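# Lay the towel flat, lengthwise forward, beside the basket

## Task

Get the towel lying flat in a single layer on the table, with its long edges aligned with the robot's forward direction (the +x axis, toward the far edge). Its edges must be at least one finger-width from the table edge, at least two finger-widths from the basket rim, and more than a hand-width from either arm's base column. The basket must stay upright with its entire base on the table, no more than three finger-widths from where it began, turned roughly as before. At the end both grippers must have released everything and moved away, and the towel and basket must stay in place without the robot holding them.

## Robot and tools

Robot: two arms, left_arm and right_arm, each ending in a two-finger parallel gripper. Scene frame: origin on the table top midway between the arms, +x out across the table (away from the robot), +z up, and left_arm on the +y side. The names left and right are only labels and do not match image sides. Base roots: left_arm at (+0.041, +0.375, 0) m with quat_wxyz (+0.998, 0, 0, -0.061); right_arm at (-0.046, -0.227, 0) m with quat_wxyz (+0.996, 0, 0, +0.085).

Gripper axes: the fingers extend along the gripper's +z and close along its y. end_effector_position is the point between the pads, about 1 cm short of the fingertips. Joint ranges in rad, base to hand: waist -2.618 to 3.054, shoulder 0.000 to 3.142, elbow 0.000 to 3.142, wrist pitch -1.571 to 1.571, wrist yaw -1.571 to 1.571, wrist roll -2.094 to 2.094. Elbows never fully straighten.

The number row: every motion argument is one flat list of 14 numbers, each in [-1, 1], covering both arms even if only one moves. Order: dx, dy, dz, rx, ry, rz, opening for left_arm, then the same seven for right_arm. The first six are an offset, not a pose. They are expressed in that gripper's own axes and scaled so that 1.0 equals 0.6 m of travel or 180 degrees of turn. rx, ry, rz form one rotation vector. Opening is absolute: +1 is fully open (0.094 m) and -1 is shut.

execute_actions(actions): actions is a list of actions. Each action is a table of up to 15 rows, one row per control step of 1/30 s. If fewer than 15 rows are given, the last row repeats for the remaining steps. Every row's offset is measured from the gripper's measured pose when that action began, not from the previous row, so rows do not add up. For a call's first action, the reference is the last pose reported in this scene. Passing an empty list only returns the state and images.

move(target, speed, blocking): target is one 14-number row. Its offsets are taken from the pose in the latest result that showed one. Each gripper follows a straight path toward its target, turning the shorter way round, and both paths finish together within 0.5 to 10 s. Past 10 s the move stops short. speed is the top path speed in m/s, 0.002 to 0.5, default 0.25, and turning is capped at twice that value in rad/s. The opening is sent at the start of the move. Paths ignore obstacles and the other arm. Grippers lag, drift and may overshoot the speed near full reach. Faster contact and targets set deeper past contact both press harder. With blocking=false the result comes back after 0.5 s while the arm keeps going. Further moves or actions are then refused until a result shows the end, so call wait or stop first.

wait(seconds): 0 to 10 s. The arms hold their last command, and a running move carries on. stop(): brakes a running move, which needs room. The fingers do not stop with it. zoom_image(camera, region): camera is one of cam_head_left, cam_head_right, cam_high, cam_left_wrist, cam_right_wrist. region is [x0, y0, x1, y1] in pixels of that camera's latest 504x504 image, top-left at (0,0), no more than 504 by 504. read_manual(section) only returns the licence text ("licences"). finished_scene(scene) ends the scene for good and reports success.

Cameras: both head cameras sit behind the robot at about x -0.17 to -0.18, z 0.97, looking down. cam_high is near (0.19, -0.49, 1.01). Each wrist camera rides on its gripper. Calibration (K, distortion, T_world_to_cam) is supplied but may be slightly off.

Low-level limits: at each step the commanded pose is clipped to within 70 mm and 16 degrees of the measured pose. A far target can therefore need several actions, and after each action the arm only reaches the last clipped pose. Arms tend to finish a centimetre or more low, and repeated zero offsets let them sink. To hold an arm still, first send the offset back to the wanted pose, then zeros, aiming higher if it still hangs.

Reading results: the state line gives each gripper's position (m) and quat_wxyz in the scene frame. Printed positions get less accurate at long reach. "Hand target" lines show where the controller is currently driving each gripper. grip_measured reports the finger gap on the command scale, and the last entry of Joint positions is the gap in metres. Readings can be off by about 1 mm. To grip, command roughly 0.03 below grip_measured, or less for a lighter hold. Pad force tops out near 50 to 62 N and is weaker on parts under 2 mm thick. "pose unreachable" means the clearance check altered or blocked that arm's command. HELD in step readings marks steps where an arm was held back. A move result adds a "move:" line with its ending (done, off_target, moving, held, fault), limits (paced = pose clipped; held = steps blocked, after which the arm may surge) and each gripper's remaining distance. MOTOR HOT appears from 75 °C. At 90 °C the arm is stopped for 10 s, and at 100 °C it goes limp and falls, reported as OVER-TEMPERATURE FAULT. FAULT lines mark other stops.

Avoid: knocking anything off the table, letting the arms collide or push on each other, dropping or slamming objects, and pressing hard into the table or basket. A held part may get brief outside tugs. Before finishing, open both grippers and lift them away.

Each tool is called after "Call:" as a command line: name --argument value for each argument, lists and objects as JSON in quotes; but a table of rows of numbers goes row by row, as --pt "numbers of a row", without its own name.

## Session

Call:
execute_actions --actions '[]'

Scene clock: 0.00 s.
left_arm: end_effector_position=(+0.5235, +0.3534, +0.1812) grip_measured=+1.000 end_effector_quat_wxyz=(+0.615, -0.497, +0.589, -0.165) | right_arm: end_effector_position=(-0.1072, +0.2344, +0.2752) grip_measured=+1.000 end_effector_quat_wxyz=(-0.547, +0.744, -0.183, -0.337)
Joint positions: left_arm=[-0.167  1.74   0.879  0.61  -0.711 -1.128  0.094] | right_arm=[ 1.422  1.42   0.937  0.3   -0.284 -0.829  0.094]
Joint velocities: left_arm=[-0.007 -0.012 -0.002  0.007  0.007  0.022  0.   ] | right_arm=[-0.017  0.007 -0.002 -0.051  0.007 -0.066  0.   ]
Motor temperatures (°C, as the motors report them): left_arm=[27 28 28 28 28 26] | right_arm=[25 28 27 27 25 26]
Hand target (left_arm): +0.523, +0.354, +0.184; +0.616, -0.496, +0.589, -0.163
Hand target (right_arm): -0.108, +0.234, +0.285; -0.554, +0.736, -0.181, -0.343
camera_calibration (this result's frames):
cam_left_wrist: T_world_to_cam=[[0.329957, -0.415603, 0.847587, -0.187153], [-0.439379, -0.862298, -0.251771, 0.59948], [0.835509, -0.289338, -0.467128, -0.15138], [0, 0, 0, 1]] pos_world=[0.45163, 0.395349, 0.238846]
cam_right_wrist: T_world_to_cam=[[0.59196, 0.332266, 0.734291, -0.214292], [0.797118, -0.375997, -0.472472, 0.355027], [0.119105, 0.865001, -0.48743, 0.0365087], [0, 0, 0, 1]] pos_world=[-0.160494, 0.173111, 0.342888]

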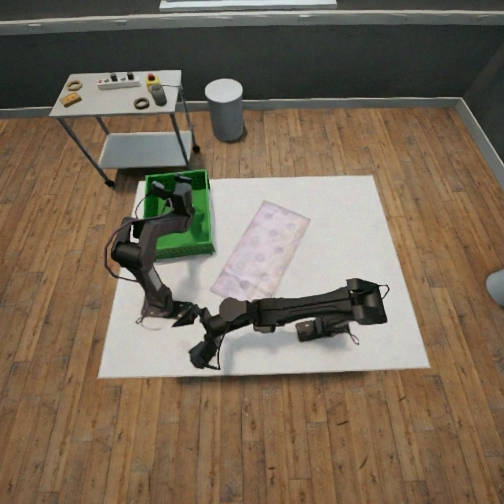

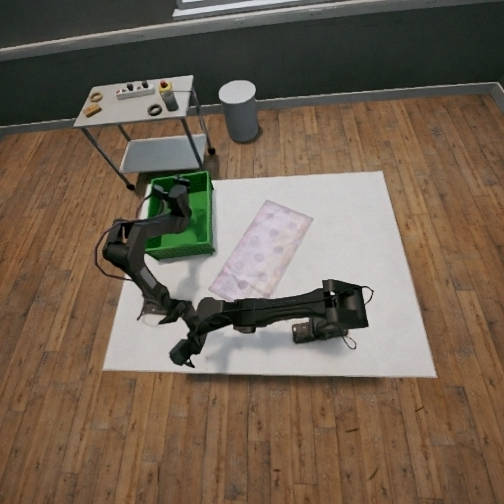

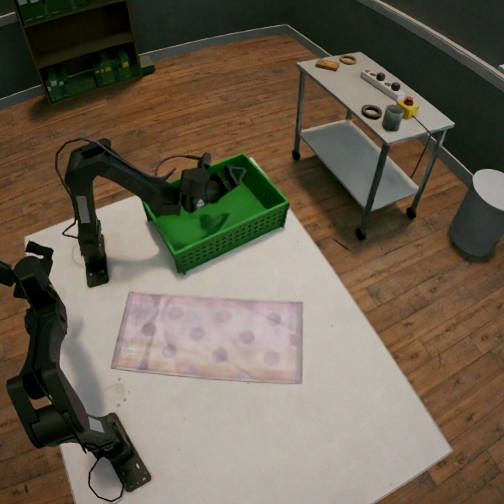

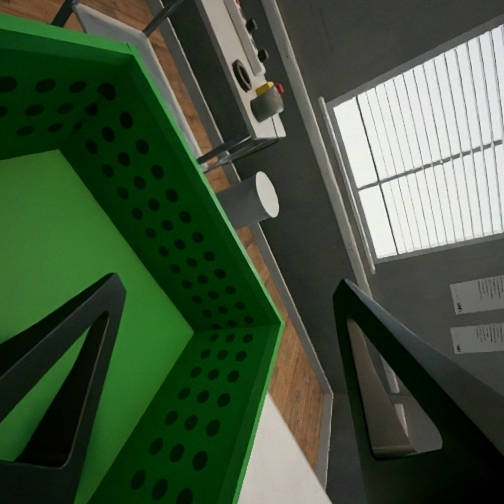

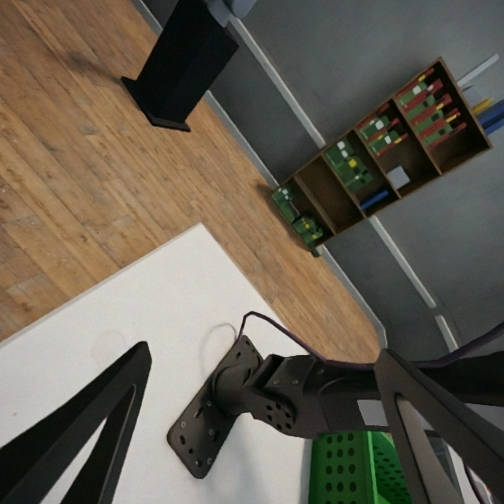

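Call:
move --target '[0,0,0,0,0,0,1,0.79,-0.097,-0.745,0.285,0.429,0.52,-1]' --speed 0.3

Scene clock: 4.67 s.
left_arm: end_effector_position=(+0.5235, +0.3534, +0.1812) grip_measured=+1.000 end_effector_quat_wxyz=(+0.615, -0.497, +0.589, -0.165) | right_arm: end_effector_position=(+0.3954, -0.1266, +0.0582) grip_measured=-0.985 end_effector_quat_wxyz=(+0.171, -0.179, +0.969, +0.022)
Joint positions: left_arm=[-0.167  1.74   0.879  0.61  -0.711 -1.128  0.094] | right_arm=[ 0.037  1.984  1.468 -0.71  -0.034 -0.151  0.001]
Joint velocities: left_arm=[-0.012 -0.002  0.017  0.007 -0.037 -0.051  0.   ] | right_arm=[-0.002  0.012 -0.002  0.081  0.051 -0.081 -0.   ]
Motor temperatures (°C, as the motors report them): left_arm=[27 29 28 29 28 26] | right_arm=[25 28 28 27 25 26]
Hand target (left_arm): +0.524, +0.353, +0.181; +0.615, -0.497, +0.589, -0.165
Hand target (right_arm): +0.404, -0.129, +0.067; +0.183, -0.171, +0.968, +0.020
Off the commanded pose (left_arm): 0.000 m, 0 deg.
Off the commanded pose (right_arm): 0.008 m, 1 deg.
move: done
camera_calibration (this result's frames):
cam_left_wrist: T_world_to_cam=[[0.329957, -0.415603, 0.847587, -0.187153], [-0.439379, -0.862298, -0.251771, 0.59948], [0.835509, -0.289338, -0.467128, -0.15138], [0, 0, 0, 1]] pos_world=[0.45163, 0.395349, 0.238846]
cam_right_wrist: T_world_to_cam=[[0.411876, -0.910513, 0.0363942, -0.278071], [-0.897484, -0.398421, 0.189164, 0.344817], [-0.157736, -0.110575, -0.981271, 0.197814], [0, 0, 0, 1]] pos_world=[0.455201, -0.0939317, 0.139002]

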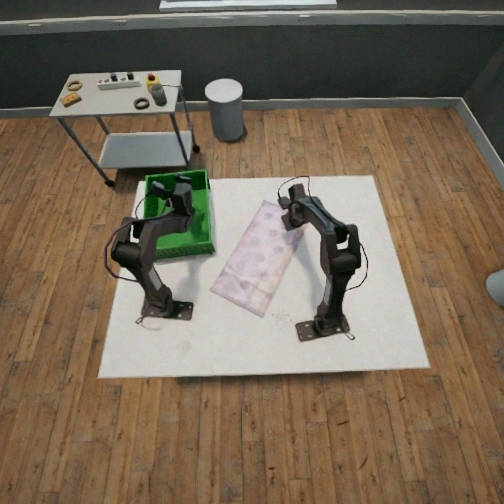

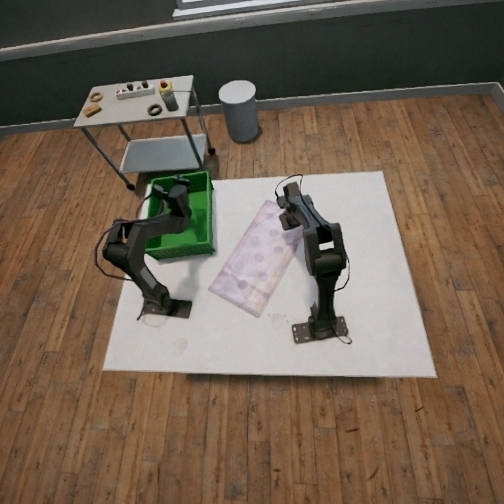

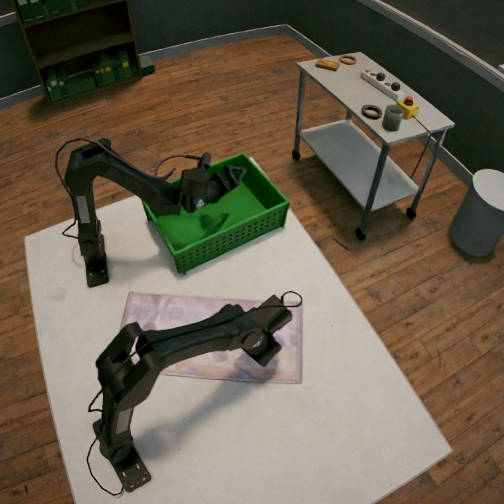

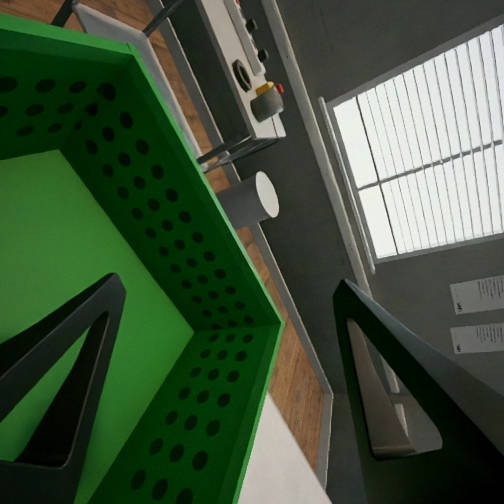

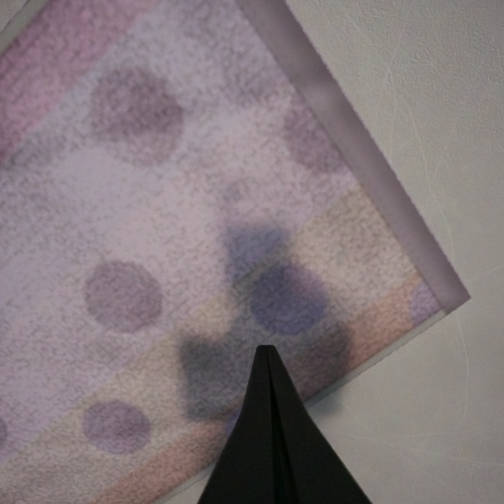

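Call:
move --target '[0,0,0,0,0,0,1,0,0,0.085,0,0,0,-1]' --speed 0.08

Call:
move --target '[0,0,0,0,0,0,1,-0.227,0.175,0.093,0,0,-0.1,-1]' --speed 0.05

Scene clock: 5.90 s.
left_arm: end_effector_position=(+0.5235, +0.3534, +0.1812) grip_measured=+1.000 end_effector_quat_wxyz=(+0.615, -0.497, +0.589, -0.165) | right_arm: end_effector_position=(+0.4141, -0.1228, +0.0227) grip_measured=-0.985 end_effector_quat_wxyz=(+0.181, -0.178, +0.967, +0.022)
Joint positions: left_arm=[-0.167  1.74   0.879  0.61  -0.711 -1.128  0.094] | right_arm=[ 0.037  2.082  1.459 -0.582 -0.034 -0.151  0.001]
Joint velocities: left_arm=[ 0.017  0.002 -0.022  0.022 -0.051 -0.037  0.   ] | right_arm=[-0.002  0.012  0.012  0.022 -0.022  0.022 -0.   ]
Motor temperatures (°C, as the motors report them): left_arm=[27 29 28 29 28 26] | right_arm=[25 28 28 27 25 26]
Hand target (left_arm): +0.524, +0.353, +0.181; +0.615, -0.497, +0.589, -0.165
Hand target (right_arm): +0.411, -0.122, +0.010; +0.171, -0.179, +0.969, +0.022
Off the commanded pose (left_arm): 0.000 m, 0 deg.
Off the commanded pose (right_arm): 0.013 m, 1 deg.
move: off_target (right_arm)
camera_calibration (this result's frames):
cam_left_wrist: T_world_to_cam=[[0.329957, -0.415603, 0.847587, -0.187153], [-0.439379, -0.862298, -0.251771, 0.59948], [0.835509, -0.289338, -0.467128, -0.15138], [0, 0, 0, 1]] pos_world=[0.45163, 0.395349, 0.238846]
cam_right_wrist: T_world_to_cam=[[0.410679, -0.910864, 0.0408659, -0.280586], [-0.901172, -0.398676, 0.170135, 0.371707], [-0.138677, -0.106698, -0.984573, 0.159017], [0, 0, 0, 1]] pos_world=[0.472255, -0.090418, 0.10479]

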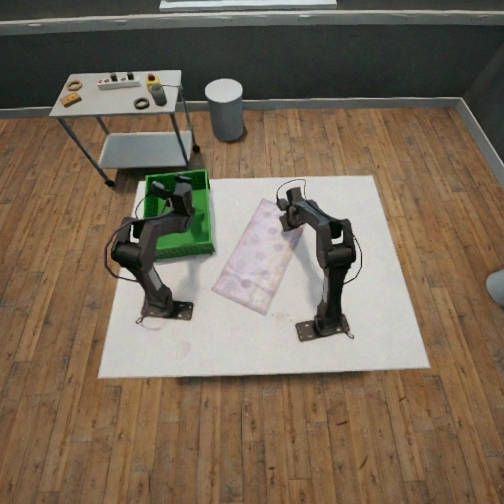

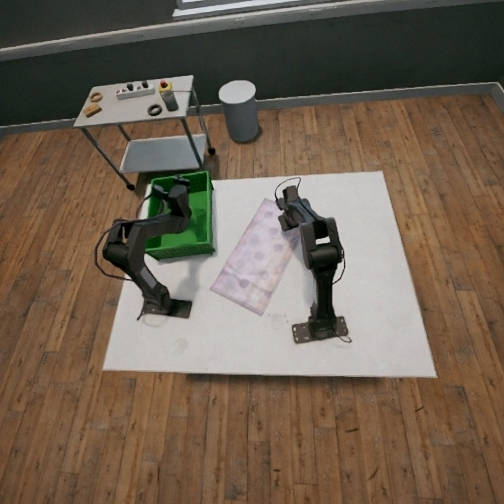

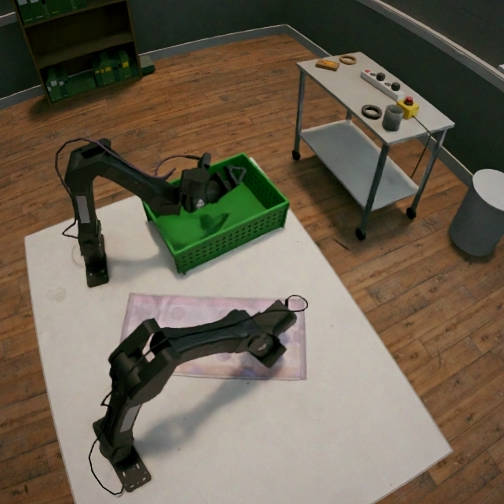

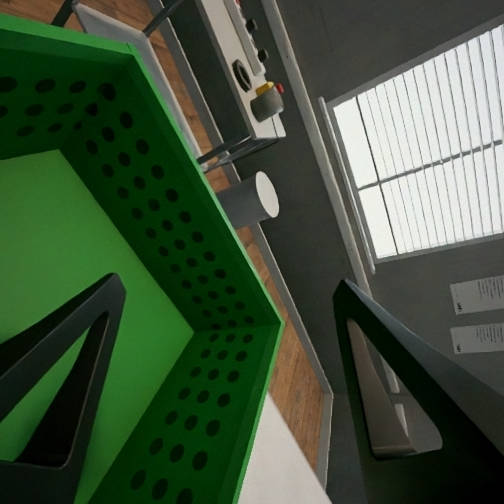

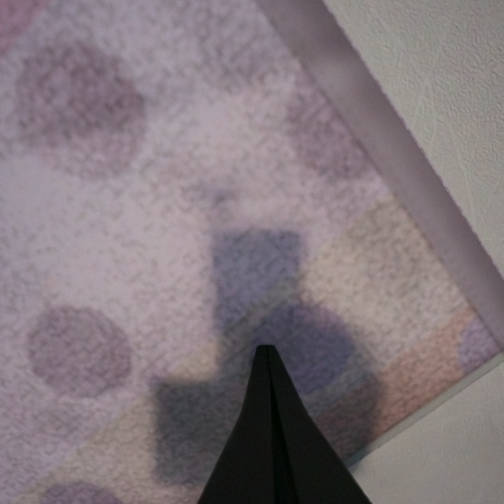

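Scene clock: 9.83 s.
left_arm: end_effector_position=(+0.5235, +0.3534, +0.1812) grip_measured=+1.000 end_effector_quat_wxyz=(+0.615, -0.497, +0.589, -0.165) | right_arm: end_effector_position=(+0.5258, +0.0226, +0.0268) grip_measured=-0.985 end_effector_quat_wxyz=(+0.219, -0.315, +0.924, -0.004)
Joint positions: left_arm=[-0.167  1.74   0.879  0.61  -0.711 -1.128  0.094] | right_arm=[ 0.253  2.845  2.829 -1.115  0.047 -0.244  0.001]
Joint velocities: left_arm=[ 0.002 -0.007 -0.007  0.037 -0.037 -0.007  0.   ] | right_arm=[ 0.007  0.085  0.173 -0.154  0.007 -0.037 -0.001]
Motor temperatures (°C, as the motors report them): left_arm=[27 29 29 30 28 26] | right_arm=[25 29 28 27 25 26]
Hand target (left_arm): +0.524, +0.353, +0.181; +0.615, -0.497, +0.589, -0.165
Hand target (right_arm): +0.513, +0.027, +0.013; +0.192, -0.326, +0.926, -0.003
Off the commanded pose (left_arm): 0.000 m, 0 deg.
Off the commanded pose (right_arm): 0.015 m, 4 deg.
move: off_target (right_arm)
camera_calibration (this result's frames):
cam_left_wrist: T_world_to_cam=[[0.329957, -0.415603, 0.847587, -0.187153], [-0.439379, -0.862298, -0.251771, 0.59948], [0.835509, -0.289338, -0.467128, -0.15138], [0, 0, 0, 1]] pos_world=[0.45163, 0.395349, 0.238846]
cam_right_wrist: T_world_to_cam=[[0.627243, -0.761049, 0.165439, -0.314818], [-0.778793, -0.614792, 0.124551, 0.471467], [0.00692158, -0.206967, -0.978324, 0.119601], [0, 0, 0, 1]] pos_world=[0.563815, 0.0750152, 0.110371]

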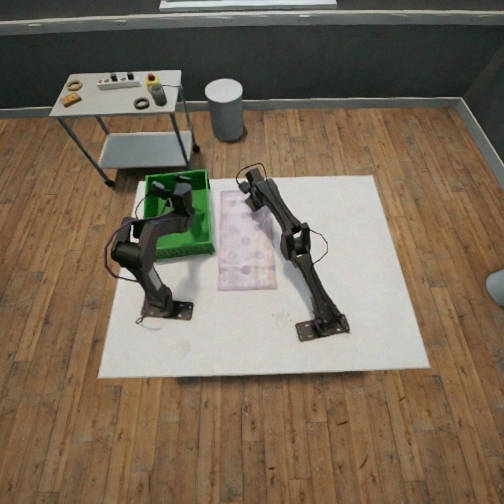

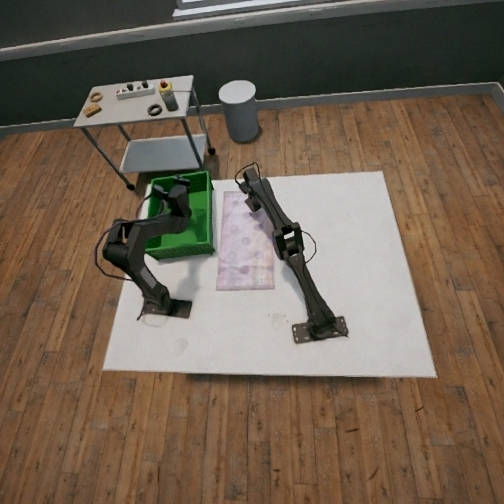

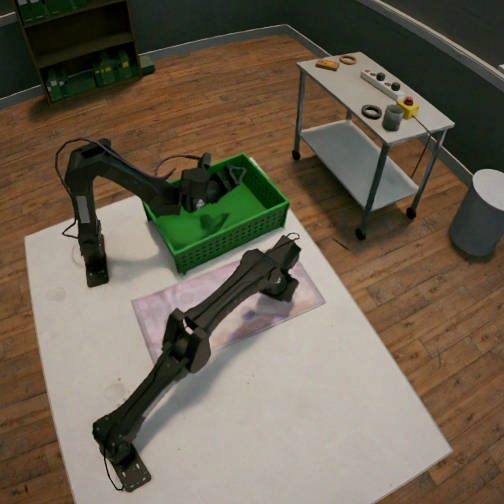

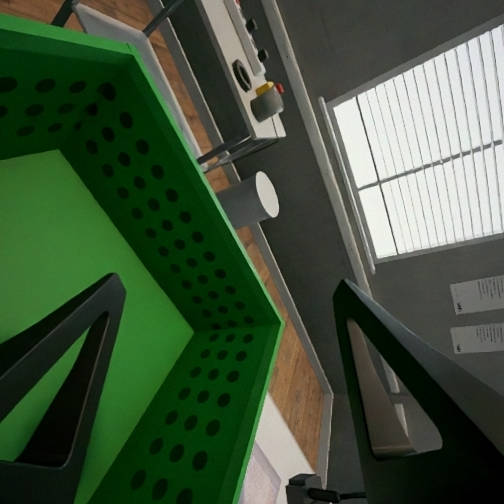

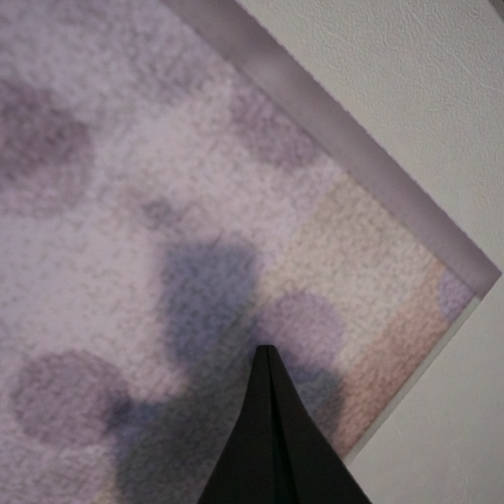

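Call:
move --target '[0,0,0,0,0,0,1,0,0,-0.1,0,0,0,-1]' --speed 0.1

Call:
move --target '[0,0,0,0,0,0,1,0.23,0.083,-0.06,0,0,0,-1]'

Scene clock: 11.13 s.
left_arm: end_effector_position=(+0.5235, +0.3534, +0.1812) grip_measured=+1.000 end_effector_quat_wxyz=(+0.615, -0.497, +0.589, -0.165) | right_arm: end_effector_position=(+0.5011, +0.0114, +0.0734) grip_measured=-0.985 end_effector_quat_wxyz=(+0.206, -0.316, +0.926, -0.005)
Joint positions: left_arm=[-0.167  1.74   0.879  0.61  -0.711 -1.128  0.094] | right_arm=[ 0.253  2.636  2.612 -1.134  0.048 -0.245  0.001]
Joint velocities: left_arm=[-0.012 -0.007 -0.007  0.022 -0.007 -0.051  0.   ] | right_arm=[ 0.002 -0.007 -0.017 -0.022  0.037 -0.051  0.   ]
Motor temperatures (°C, as the motors report them): left_arm=[27 29 29 30 28 26] | right_arm=[25 30 28 28 25 26]
Hand target (left_arm): +0.524, +0.353, +0.181; +0.615, -0.497, +0.589, -0.165
Hand target (right_arm): +0.502, +0.016, +0.082; +0.219, -0.315, +0.924, -0.003
Off the commanded pose (left_arm): 0.000 m, 0 deg.
Off the commanded pose (right_arm): 0.008 m, 2 deg.
move: done
camera_calibration (this result's frames):
cam_left_wrist: T_world_to_cam=[[0.329957, -0.415603, 0.847587, -0.187153], [-0.439379, -0.862298, -0.251771, 0.59948], [0.835509, -0.289338, -0.467128, -0.15138], [0, 0, 0, 1]] pos_world=[0.45163, 0.395349, 0.238846]
cam_right_wrist: T_world_to_cam=[[0.63111, -0.759146, 0.159366, -0.317127], [-0.775524, -0.613224, 0.150065, 0.435931], [-0.0161937, -0.2183, -0.975747, 0.174561], [0, 0, 0, 1]] pos_world=[0.541044, 0.0646841, 0.155449]

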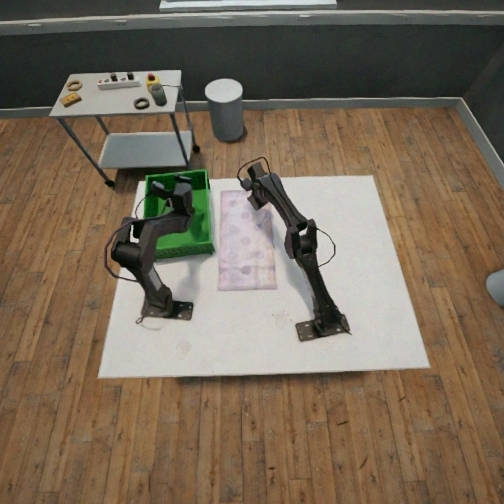

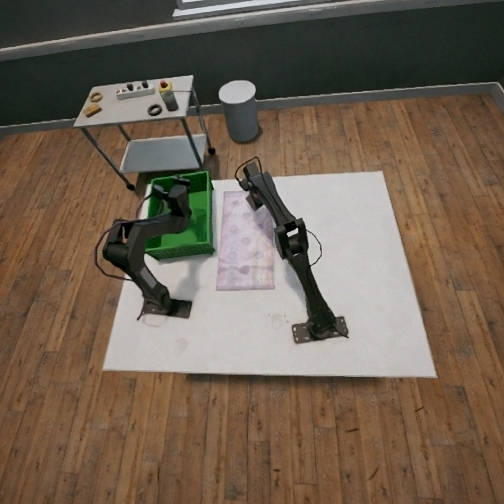

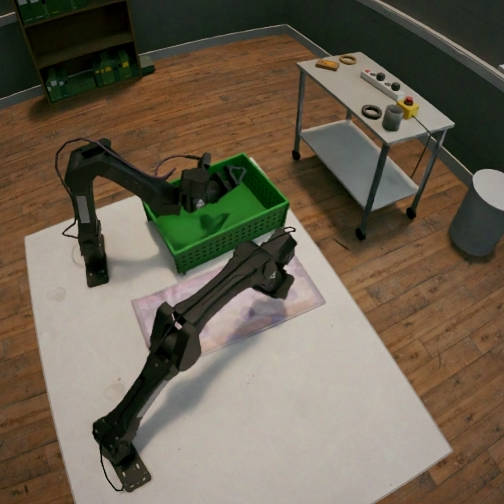

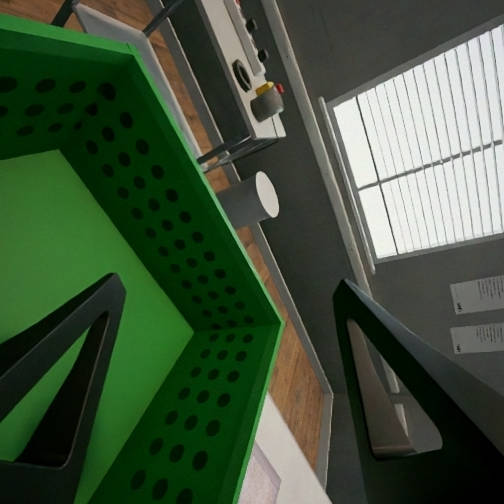

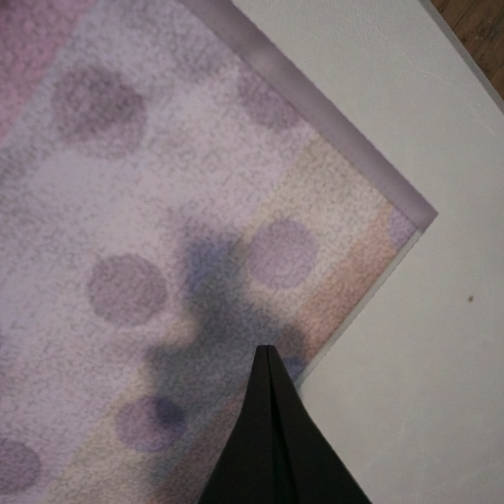

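Scene clock: 12.53 s.
left_arm: end_effector_position=(+0.5235, +0.3534, +0.1812) grip_measured=+1.000 end_effector_quat_wxyz=(+0.615, -0.497, +0.589, -0.165) | right_arm: end_effector_position=(+0.3585, -0.0371, +0.0433) grip_measured=-0.985 end_effector_quat_wxyz=(+0.190, -0.318, +0.929, -0.005)
Joint positions: left_arm=[-0.167  1.74   0.879  0.61  -0.711 -1.128  0.094] | right_arm=[ 0.289  1.957  1.356 -0.592  0.058 -0.212  0.001]
Joint velocities: left_arm=[ 0.017 -0.017 -0.002 -0.037 -0.095 -0.022  0.   ] | right_arm=[ 0.007  0.002  0.002  0.095 -0.007 -0.037 -0.001]
Motor temperatures (°C, as the motors report them): left_arm=[27 29 29 30 28 26] | right_arm=[25 30 28 28 25 26]
Hand target (left_arm): +0.524, +0.353, +0.181; +0.615, -0.497, +0.589, -0.165
Hand target (right_arm): +0.360, -0.033, +0.051; +0.205, -0.316, +0.926, -0.004
Off the commanded pose (left_arm): 0.000 m, 0 deg.
Off the commanded pose (right_arm): 0.005 m, 2 deg.
move: done
camera_calibration (this result's frames):
cam_left_wrist: T_world_to_cam=[[0.329957, -0.415603, 0.847587, -0.187153], [-0.439379, -0.862298, -0.251771, 0.59948], [0.835509, -0.289338, -0.467128, -0.15138], [0, 0, 0, 1]] pos_world=[0.45163, 0.395349, 0.238846]
cam_right_wrist: T_world_to_cam=[[0.63723, -0.756342, 0.147932, -0.260775], [-0.769268, -0.612653, 0.181338, 0.296567], [-0.0465232, -0.229353, -0.972231, 0.142673], [0, 0, 0, 1]] pos_world=[0.400951, 0.0171796, 0.123509]

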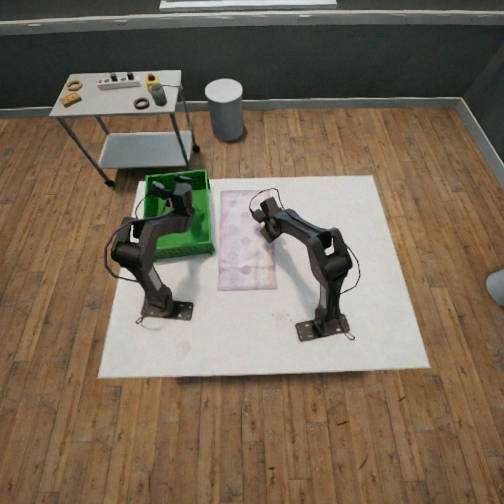

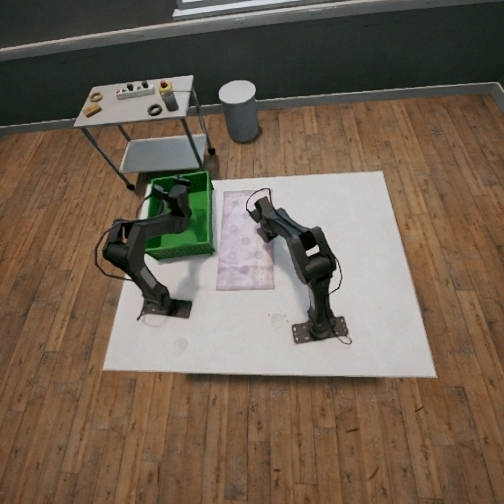

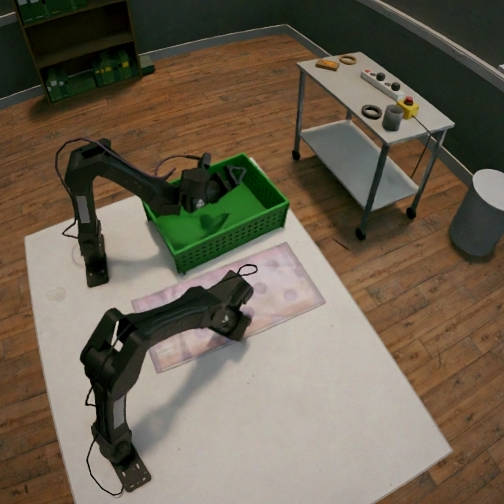

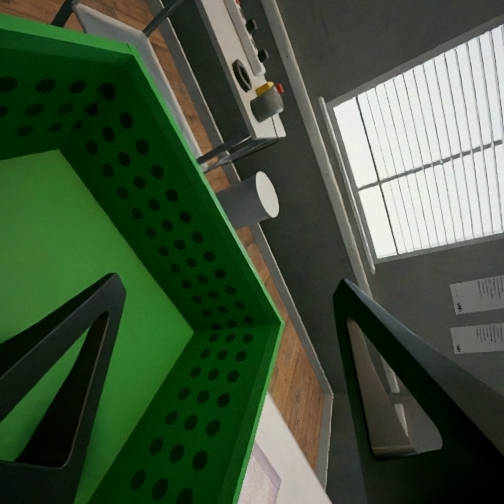

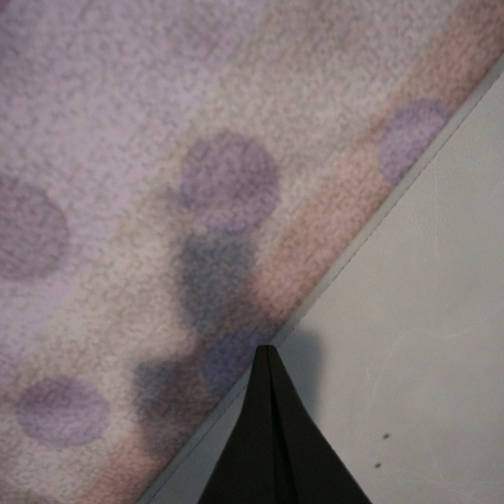

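Call:
move --target '[0,0,0,0,0,0,1,0,0.03,0.052,0,0,0,-1]' --speed 0.08

Call:
move --target '[0,0,0,0,0,0,1,0.07,-0.085,0.004,0,0,0,-1]' --speed 0.05

Call:
move --target '[0,0,0,0,0,0,1,0,-0.1,-0.3,0,0,0,-1]'

Scene clock: 13.47 s.
left_arm: end_effector_position=(+0.5235, +0.3534, +0.1812) grip_measured=+1.000 end_effector_quat_wxyz=(+0.615, -0.497, +0.589, -0.165) | right_arm: end_effector_position=(+0.3640, -0.0238, +0.0230) grip_measured=-0.985 end_effector_quat_wxyz=(+0.197, -0.316, +0.928, -0.007)
Joint positions: left_arm=[-0.167  1.74   0.879  0.61  -0.711 -1.128  0.094] | right_arm=[ 0.316  2.015  1.347 -0.512  0.074 -0.185  0.001]
Joint velocities: left_arm=[-0.017  0.002  0.012 -0.007 -0.022  0.007  0.   ] | right_arm=[ 0.007  0.007 -0.007 -0.081 -0.022 -0.022 -0.   ]
Motor temperatures (°C, as the motors report them): left_arm=[27 30 29 30 28 26] | right_arm=[25 30 28 28 25 26]
Hand target (left_arm): +0.524, +0.353, +0.181; +0.615, -0.497, +0.589, -0.165
Hand target (right_arm): +0.358, -0.020, +0.012; +0.189, -0.318, +0.929, -0.005
Off the commanded pose (left_arm): 0.000 m, 0 deg.
Off the commanded pose (right_arm): 0.013 m, 1 deg.
move: off_target (right_arm)
camera_calibration (this result's frames):
cam_left_wrist: T_world_to_cam=[[0.329957, -0.415603, 0.847587, -0.187153], [-0.439379, -0.862298, -0.251771, 0.59948], [0.835509, -0.289338, -0.467128, -0.15138], [0, 0, 0, 1]] pos_world=[0.45163, 0.395349, 0.238846]
cam_right_wrist: T_world_to_cam=[[0.632345, -0.758943, 0.155387, -0.249632], [-0.774012, -0.610586, 0.167601, 0.314697], [-0.032323, -0.226253, -0.973532, 0.121126], [0, 0, 0, 1]] pos_world=[0.405348, 0.0300977, 0.103966]

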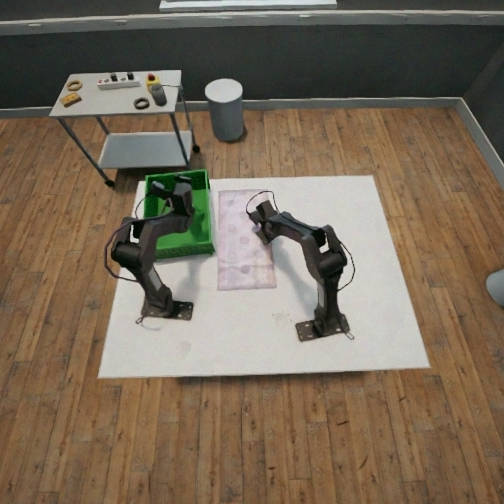

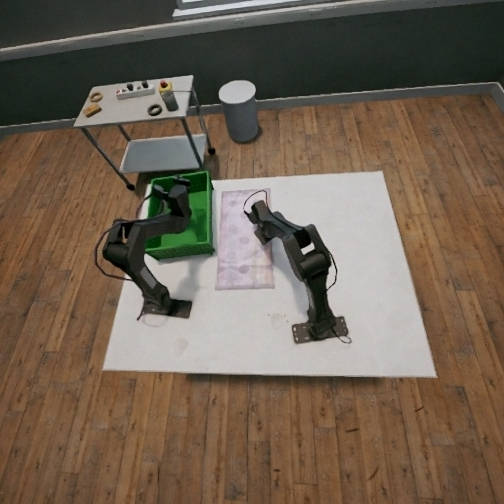

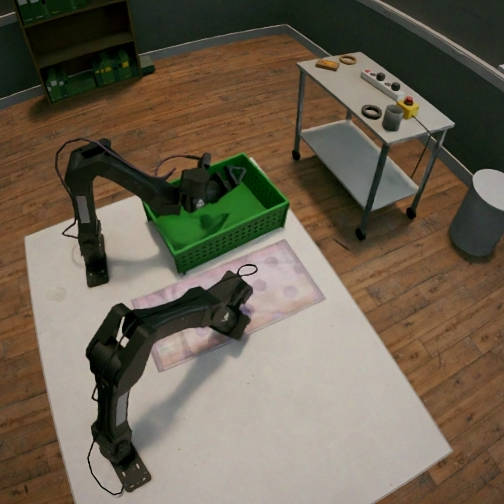

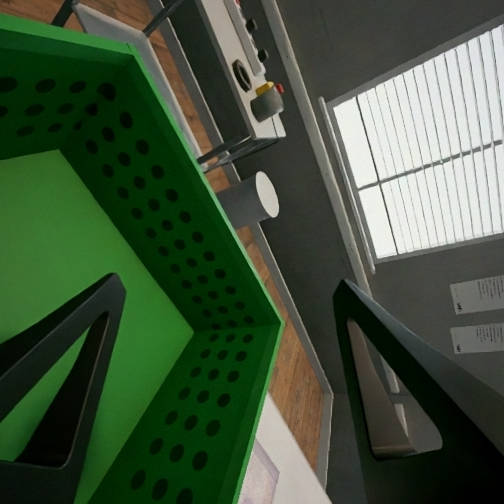

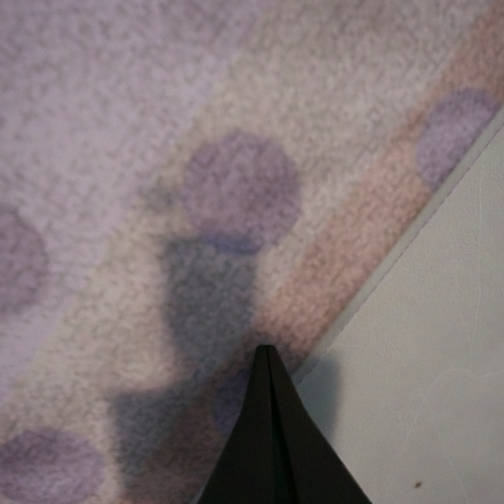

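Scene clock: 15.10 s.
left_arm: end_effector_position=(+0.5235, +0.3534, +0.1812) grip_measured=+1.000 end_effector_quat_wxyz=(+0.615, -0.497, +0.589, -0.165) | right_arm: end_effector_position=(+0.3747, -0.0799, +0.0224) grip_measured=-0.985 end_effector_quat_wxyz=(+0.218, -0.318, +0.923, -0.006)
Joint positions: left_arm=[-0.167  1.74   0.879  0.61  -0.711 -1.128  0.094] | right_arm=[ 0.17   1.946  1.223 -0.409  0.016 -0.326  0.001]
Joint velocities: left_arm=[-0.002  0.002 -0.017 -0.066 -0.007 -0.081  0.   ] | right_arm=[ 0.002 -0.007 -0.002  0.051 -0.007 -0.066  0.   ]
Motor temperatures (°C, as the motors report them): left_arm=[27 30 29 30 28 26] | right_arm=[25 30 28 28 25 26]
Hand target (left_arm): +0.524, +0.353, +0.181; +0.615, -0.497, +0.589, -0.165
Hand target (right_arm): +0.365, -0.090, +0.014; +0.198, -0.316, +0.928, -0.008
Off the commanded pose (left_arm): 0.000 m, 0 deg.
Off the commanded pose (right_arm): 0.017 m, 2 deg.
move: off_target (right_arm)
camera_calibration (this result's frames):
cam_left_wrist: T_world_to_cam=[[0.329957, -0.415603, 0.847587, -0.187153], [-0.439379, -0.862298, -0.251771, 0.59948], [0.835509, -0.289338, -0.467128, -0.15138], [0, 0, 0, 1]] pos_world=[0.45163, 0.395349, 0.238846]
cam_right_wrist: T_world_to_cam=[[0.630609, -0.756967, 0.17127, -0.29835], [-0.776055, -0.61741, 0.128621, 0.289938], [0.00838191, -0.214024, -0.976792, 0.0940191], [0, 0, 0, 1]] pos_world=[0.412362, -0.0267077, 0.105643]

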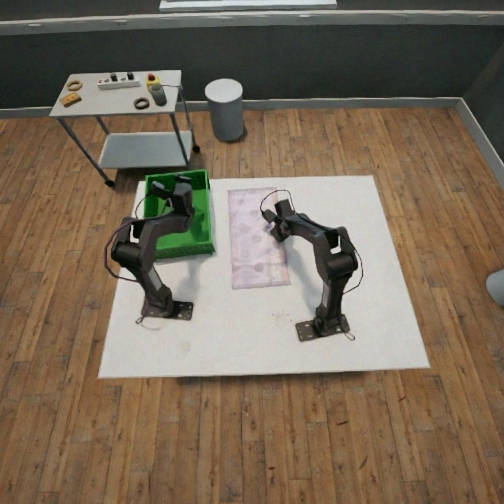

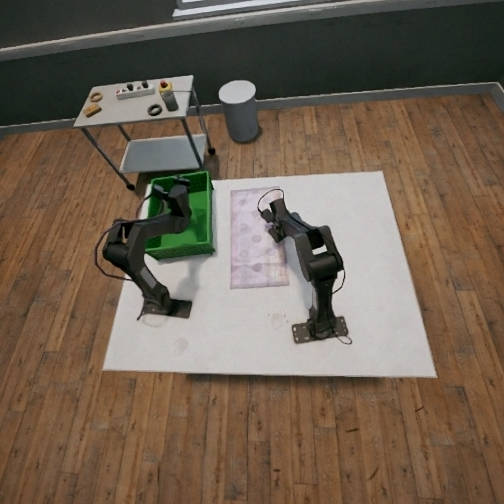

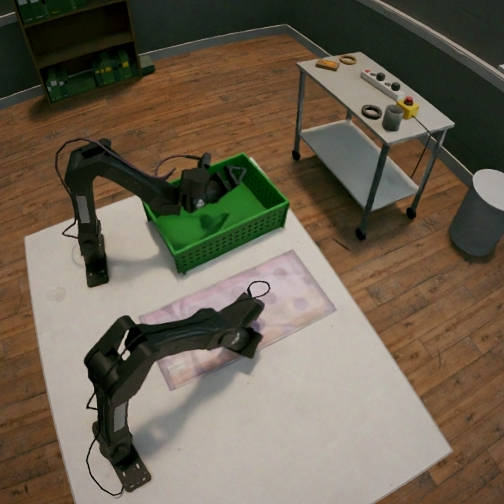

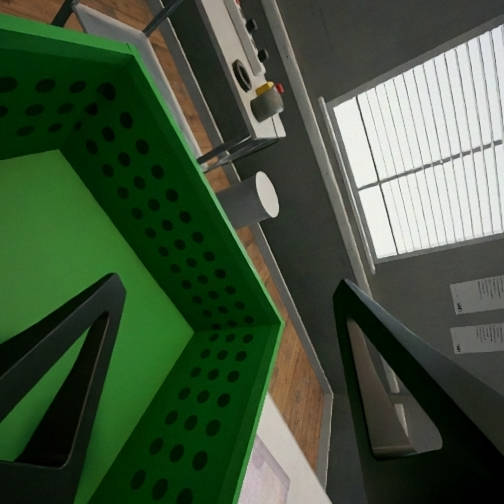

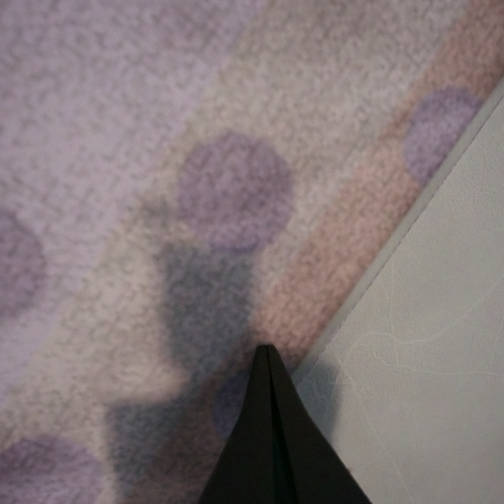

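Scene clock: 16.60 s.
left_arm: end_effector_position=(+0.5235, +0.3534, +0.1812) grip_measured=+1.000 end_effector_quat_wxyz=(+0.615, -0.497, +0.589, -0.165) | right_arm: end_effector_position=(+0.3353, -0.1484, +0.1870) grip_measured=-0.985 end_effector_quat_wxyz=(+0.207, -0.319, +0.925, -0.012)
Joint positions: left_arm=[-0.167  1.74   0.879  0.61  -0.711 -1.128  0.094] | right_arm=[ 0.013  1.643  1.531 -1.044 -0.036 -0.473  0.001]
Joint velocities: left_arm=[ 0.012  0.002 -0.007  0.022 -0.022 -0.037  0.   ] | right_arm=[-0.002 -0.002 -0.017 -0.022  0.051 -0.007 -0.001]
Motor temperatures (°C, as the motors report them): left_arm=[27 30 29 31 28 26] | right_arm=[25 30 28 28 25 26]
Hand target (left_arm): +0.524, +0.353, +0.181; +0.615, -0.497, +0.589, -0.165
Hand target (right_arm): +0.339, -0.149, +0.197; +0.219, -0.318, +0.922, -0.009
Off the commanded pose (left_arm): 0.000 m, 0 deg.
Off the commanded pose (right_arm): 0.008 m, 2 deg.
move: done
camera_calibration (this result's frames):
cam_left_wrist: T_world_to_cam=[[0.329957, -0.415603, 0.847587, -0.187153], [-0.439379, -0.862298, -0.251771, 0.59948], [0.835509, -0.289338, -0.467128, -0.15138], [0, 0, 0, 1]] pos_world=[0.45163, 0.395349, 0.238846]
cam_right_wrist: T_world_to_cam=[[0.632545, -0.754704, 0.174097, -0.3545], [-0.774462, -0.613472, 0.154467, 0.191143], [-0.00977299, -0.232539, -0.972538, 0.243032], [0, 0, 0, 1]] pos_world=[0.374645, -0.0937672, 0.26855]

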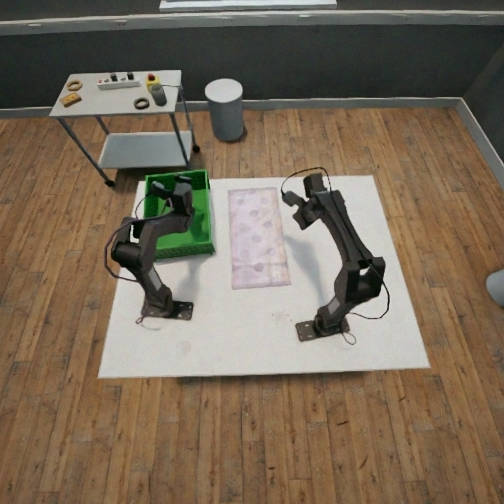

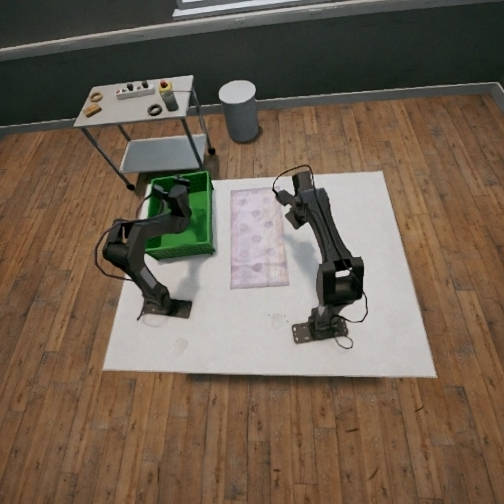

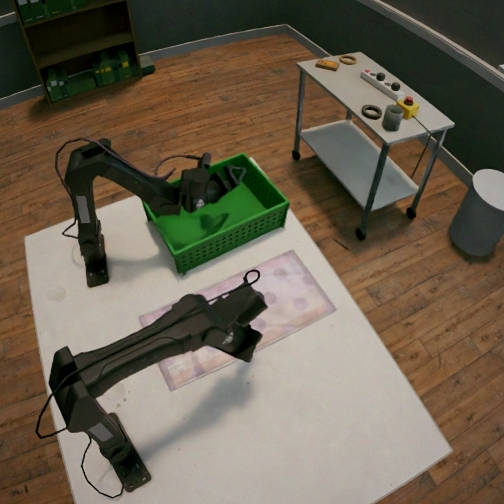

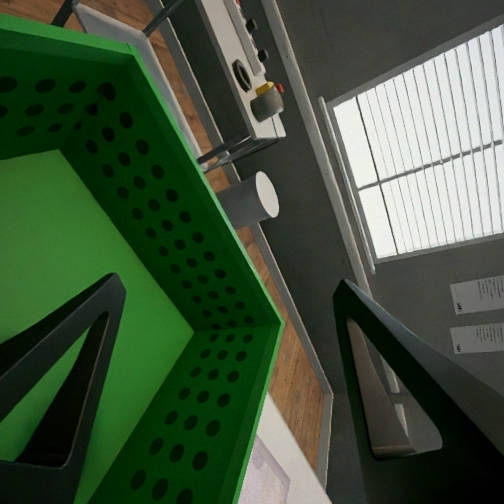

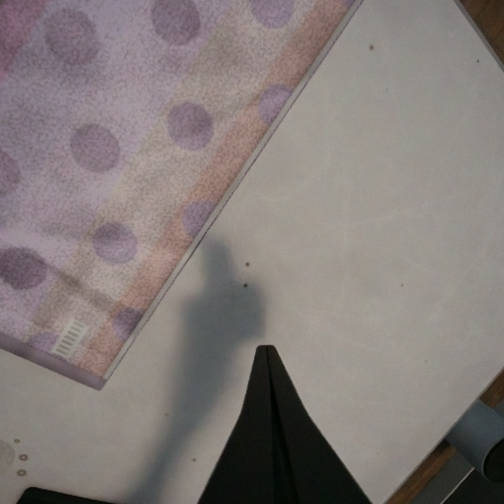

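Raise the left arm clear of the basket.

Call:
move --target '[-0.11,-0.16,-0.04,0,0,0,1,0,0,0,0,0,0,-1]'

Call:
finished_scene --scene 2

Scene clock: 20.27 s.
left_arm: end_effector_position=(+0.5215, +0.3540, +0.2909) grip_measured=+1.000 end_effector_quat_wxyz=(+0.615, -0.496, +0.591, -0.164) | right_arm: end_effector_position=(+0.3350, -0.1485, +0.1869) grip_measured=-0.985 end_effector_quat_wxyz=(+0.206, -0.319, +0.925, -0.012)
Joint positions: left_arm=[-0.167  1.565  1.165  0.148 -0.711 -1.126  0.094] | right_arm=[ 0.013  1.643  1.531 -1.045 -0.036 -0.473  0.001]
Joint velocities: left_arm=[-0.022  0.037 -0.002  0.022 -0.037 -0.037  0.   ] | right_arm=[ 0.007  0.002 -0.002 -0.037  0.051 -0.022  0.   ]
Motor temperatures (°C, as the motors report them): left_arm=[27 30 29 31 28 26] | right_arm=[25 30 29 28 25 26]
Hand target (left_arm): +0.521, +0.353, +0.300; +0.616, -0.496, +0.589, -0.166
Hand target (right_arm): +0.335, -0.148, +0.187; +0.206, -0.319, +0.925, -0.013
Off the commanded pose (left_arm): 0.010 m, 0 deg.
Off the commanded pose (right_arm): 0.000 m, 0 deg.
move: done
camera_calibration (this result's frames):
cam_left_wrist: T_world_to_cam=[[0.332336, -0.417712, 0.845618, -0.279092], [-0.440442, -0.861547, -0.252482, 0.627211], [0.834004, -0.288537, -0.470301, -0.0968338], [0, 0, 0, 1]] pos_world=[0.449762, 0.395852, 0.348824]
cam_right_wrist: T_world_to_cam=[[0.633061, -0.754408, 0.173497, -0.354322], [-0.774022, -0.613676, 0.155859, 0.190425], [-0.0111103, -0.232959, -0.972423, 0.243229], [0, 0, 0, 1]] pos_world=[0.374403, -0.0937822, 0.268316]

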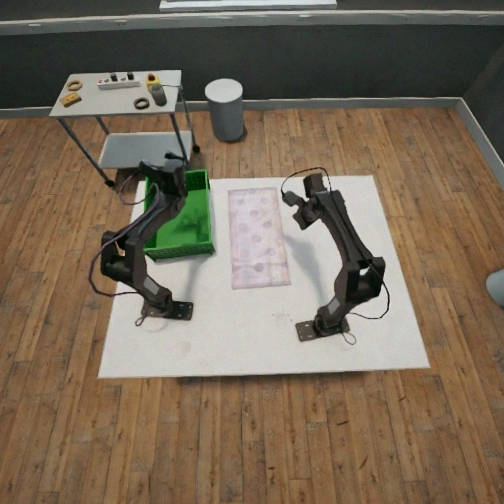

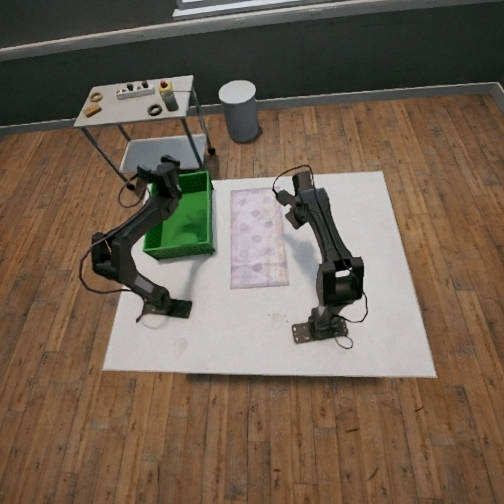

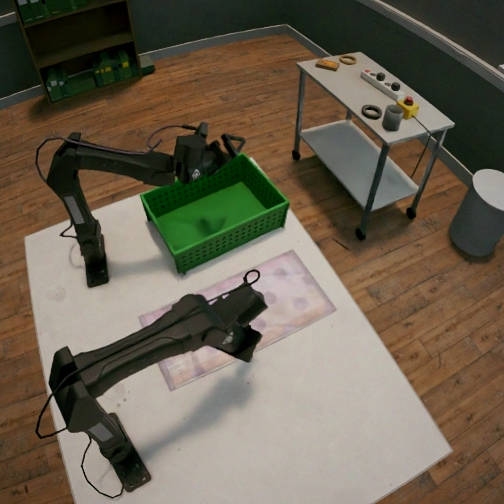

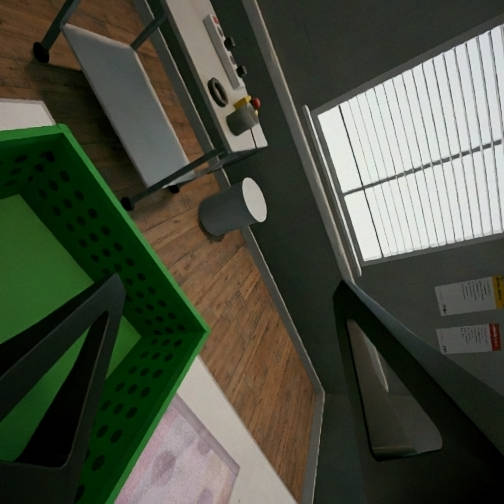

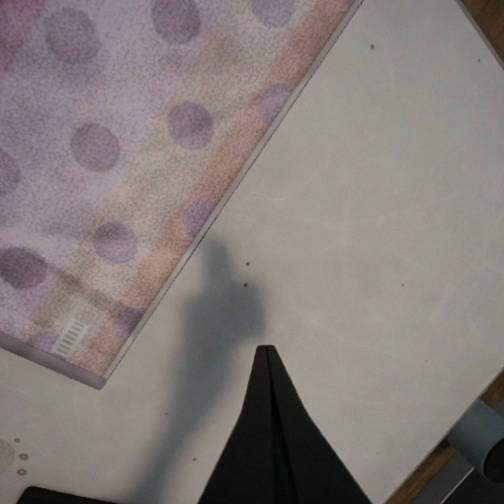

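The scene is finished: the task was done.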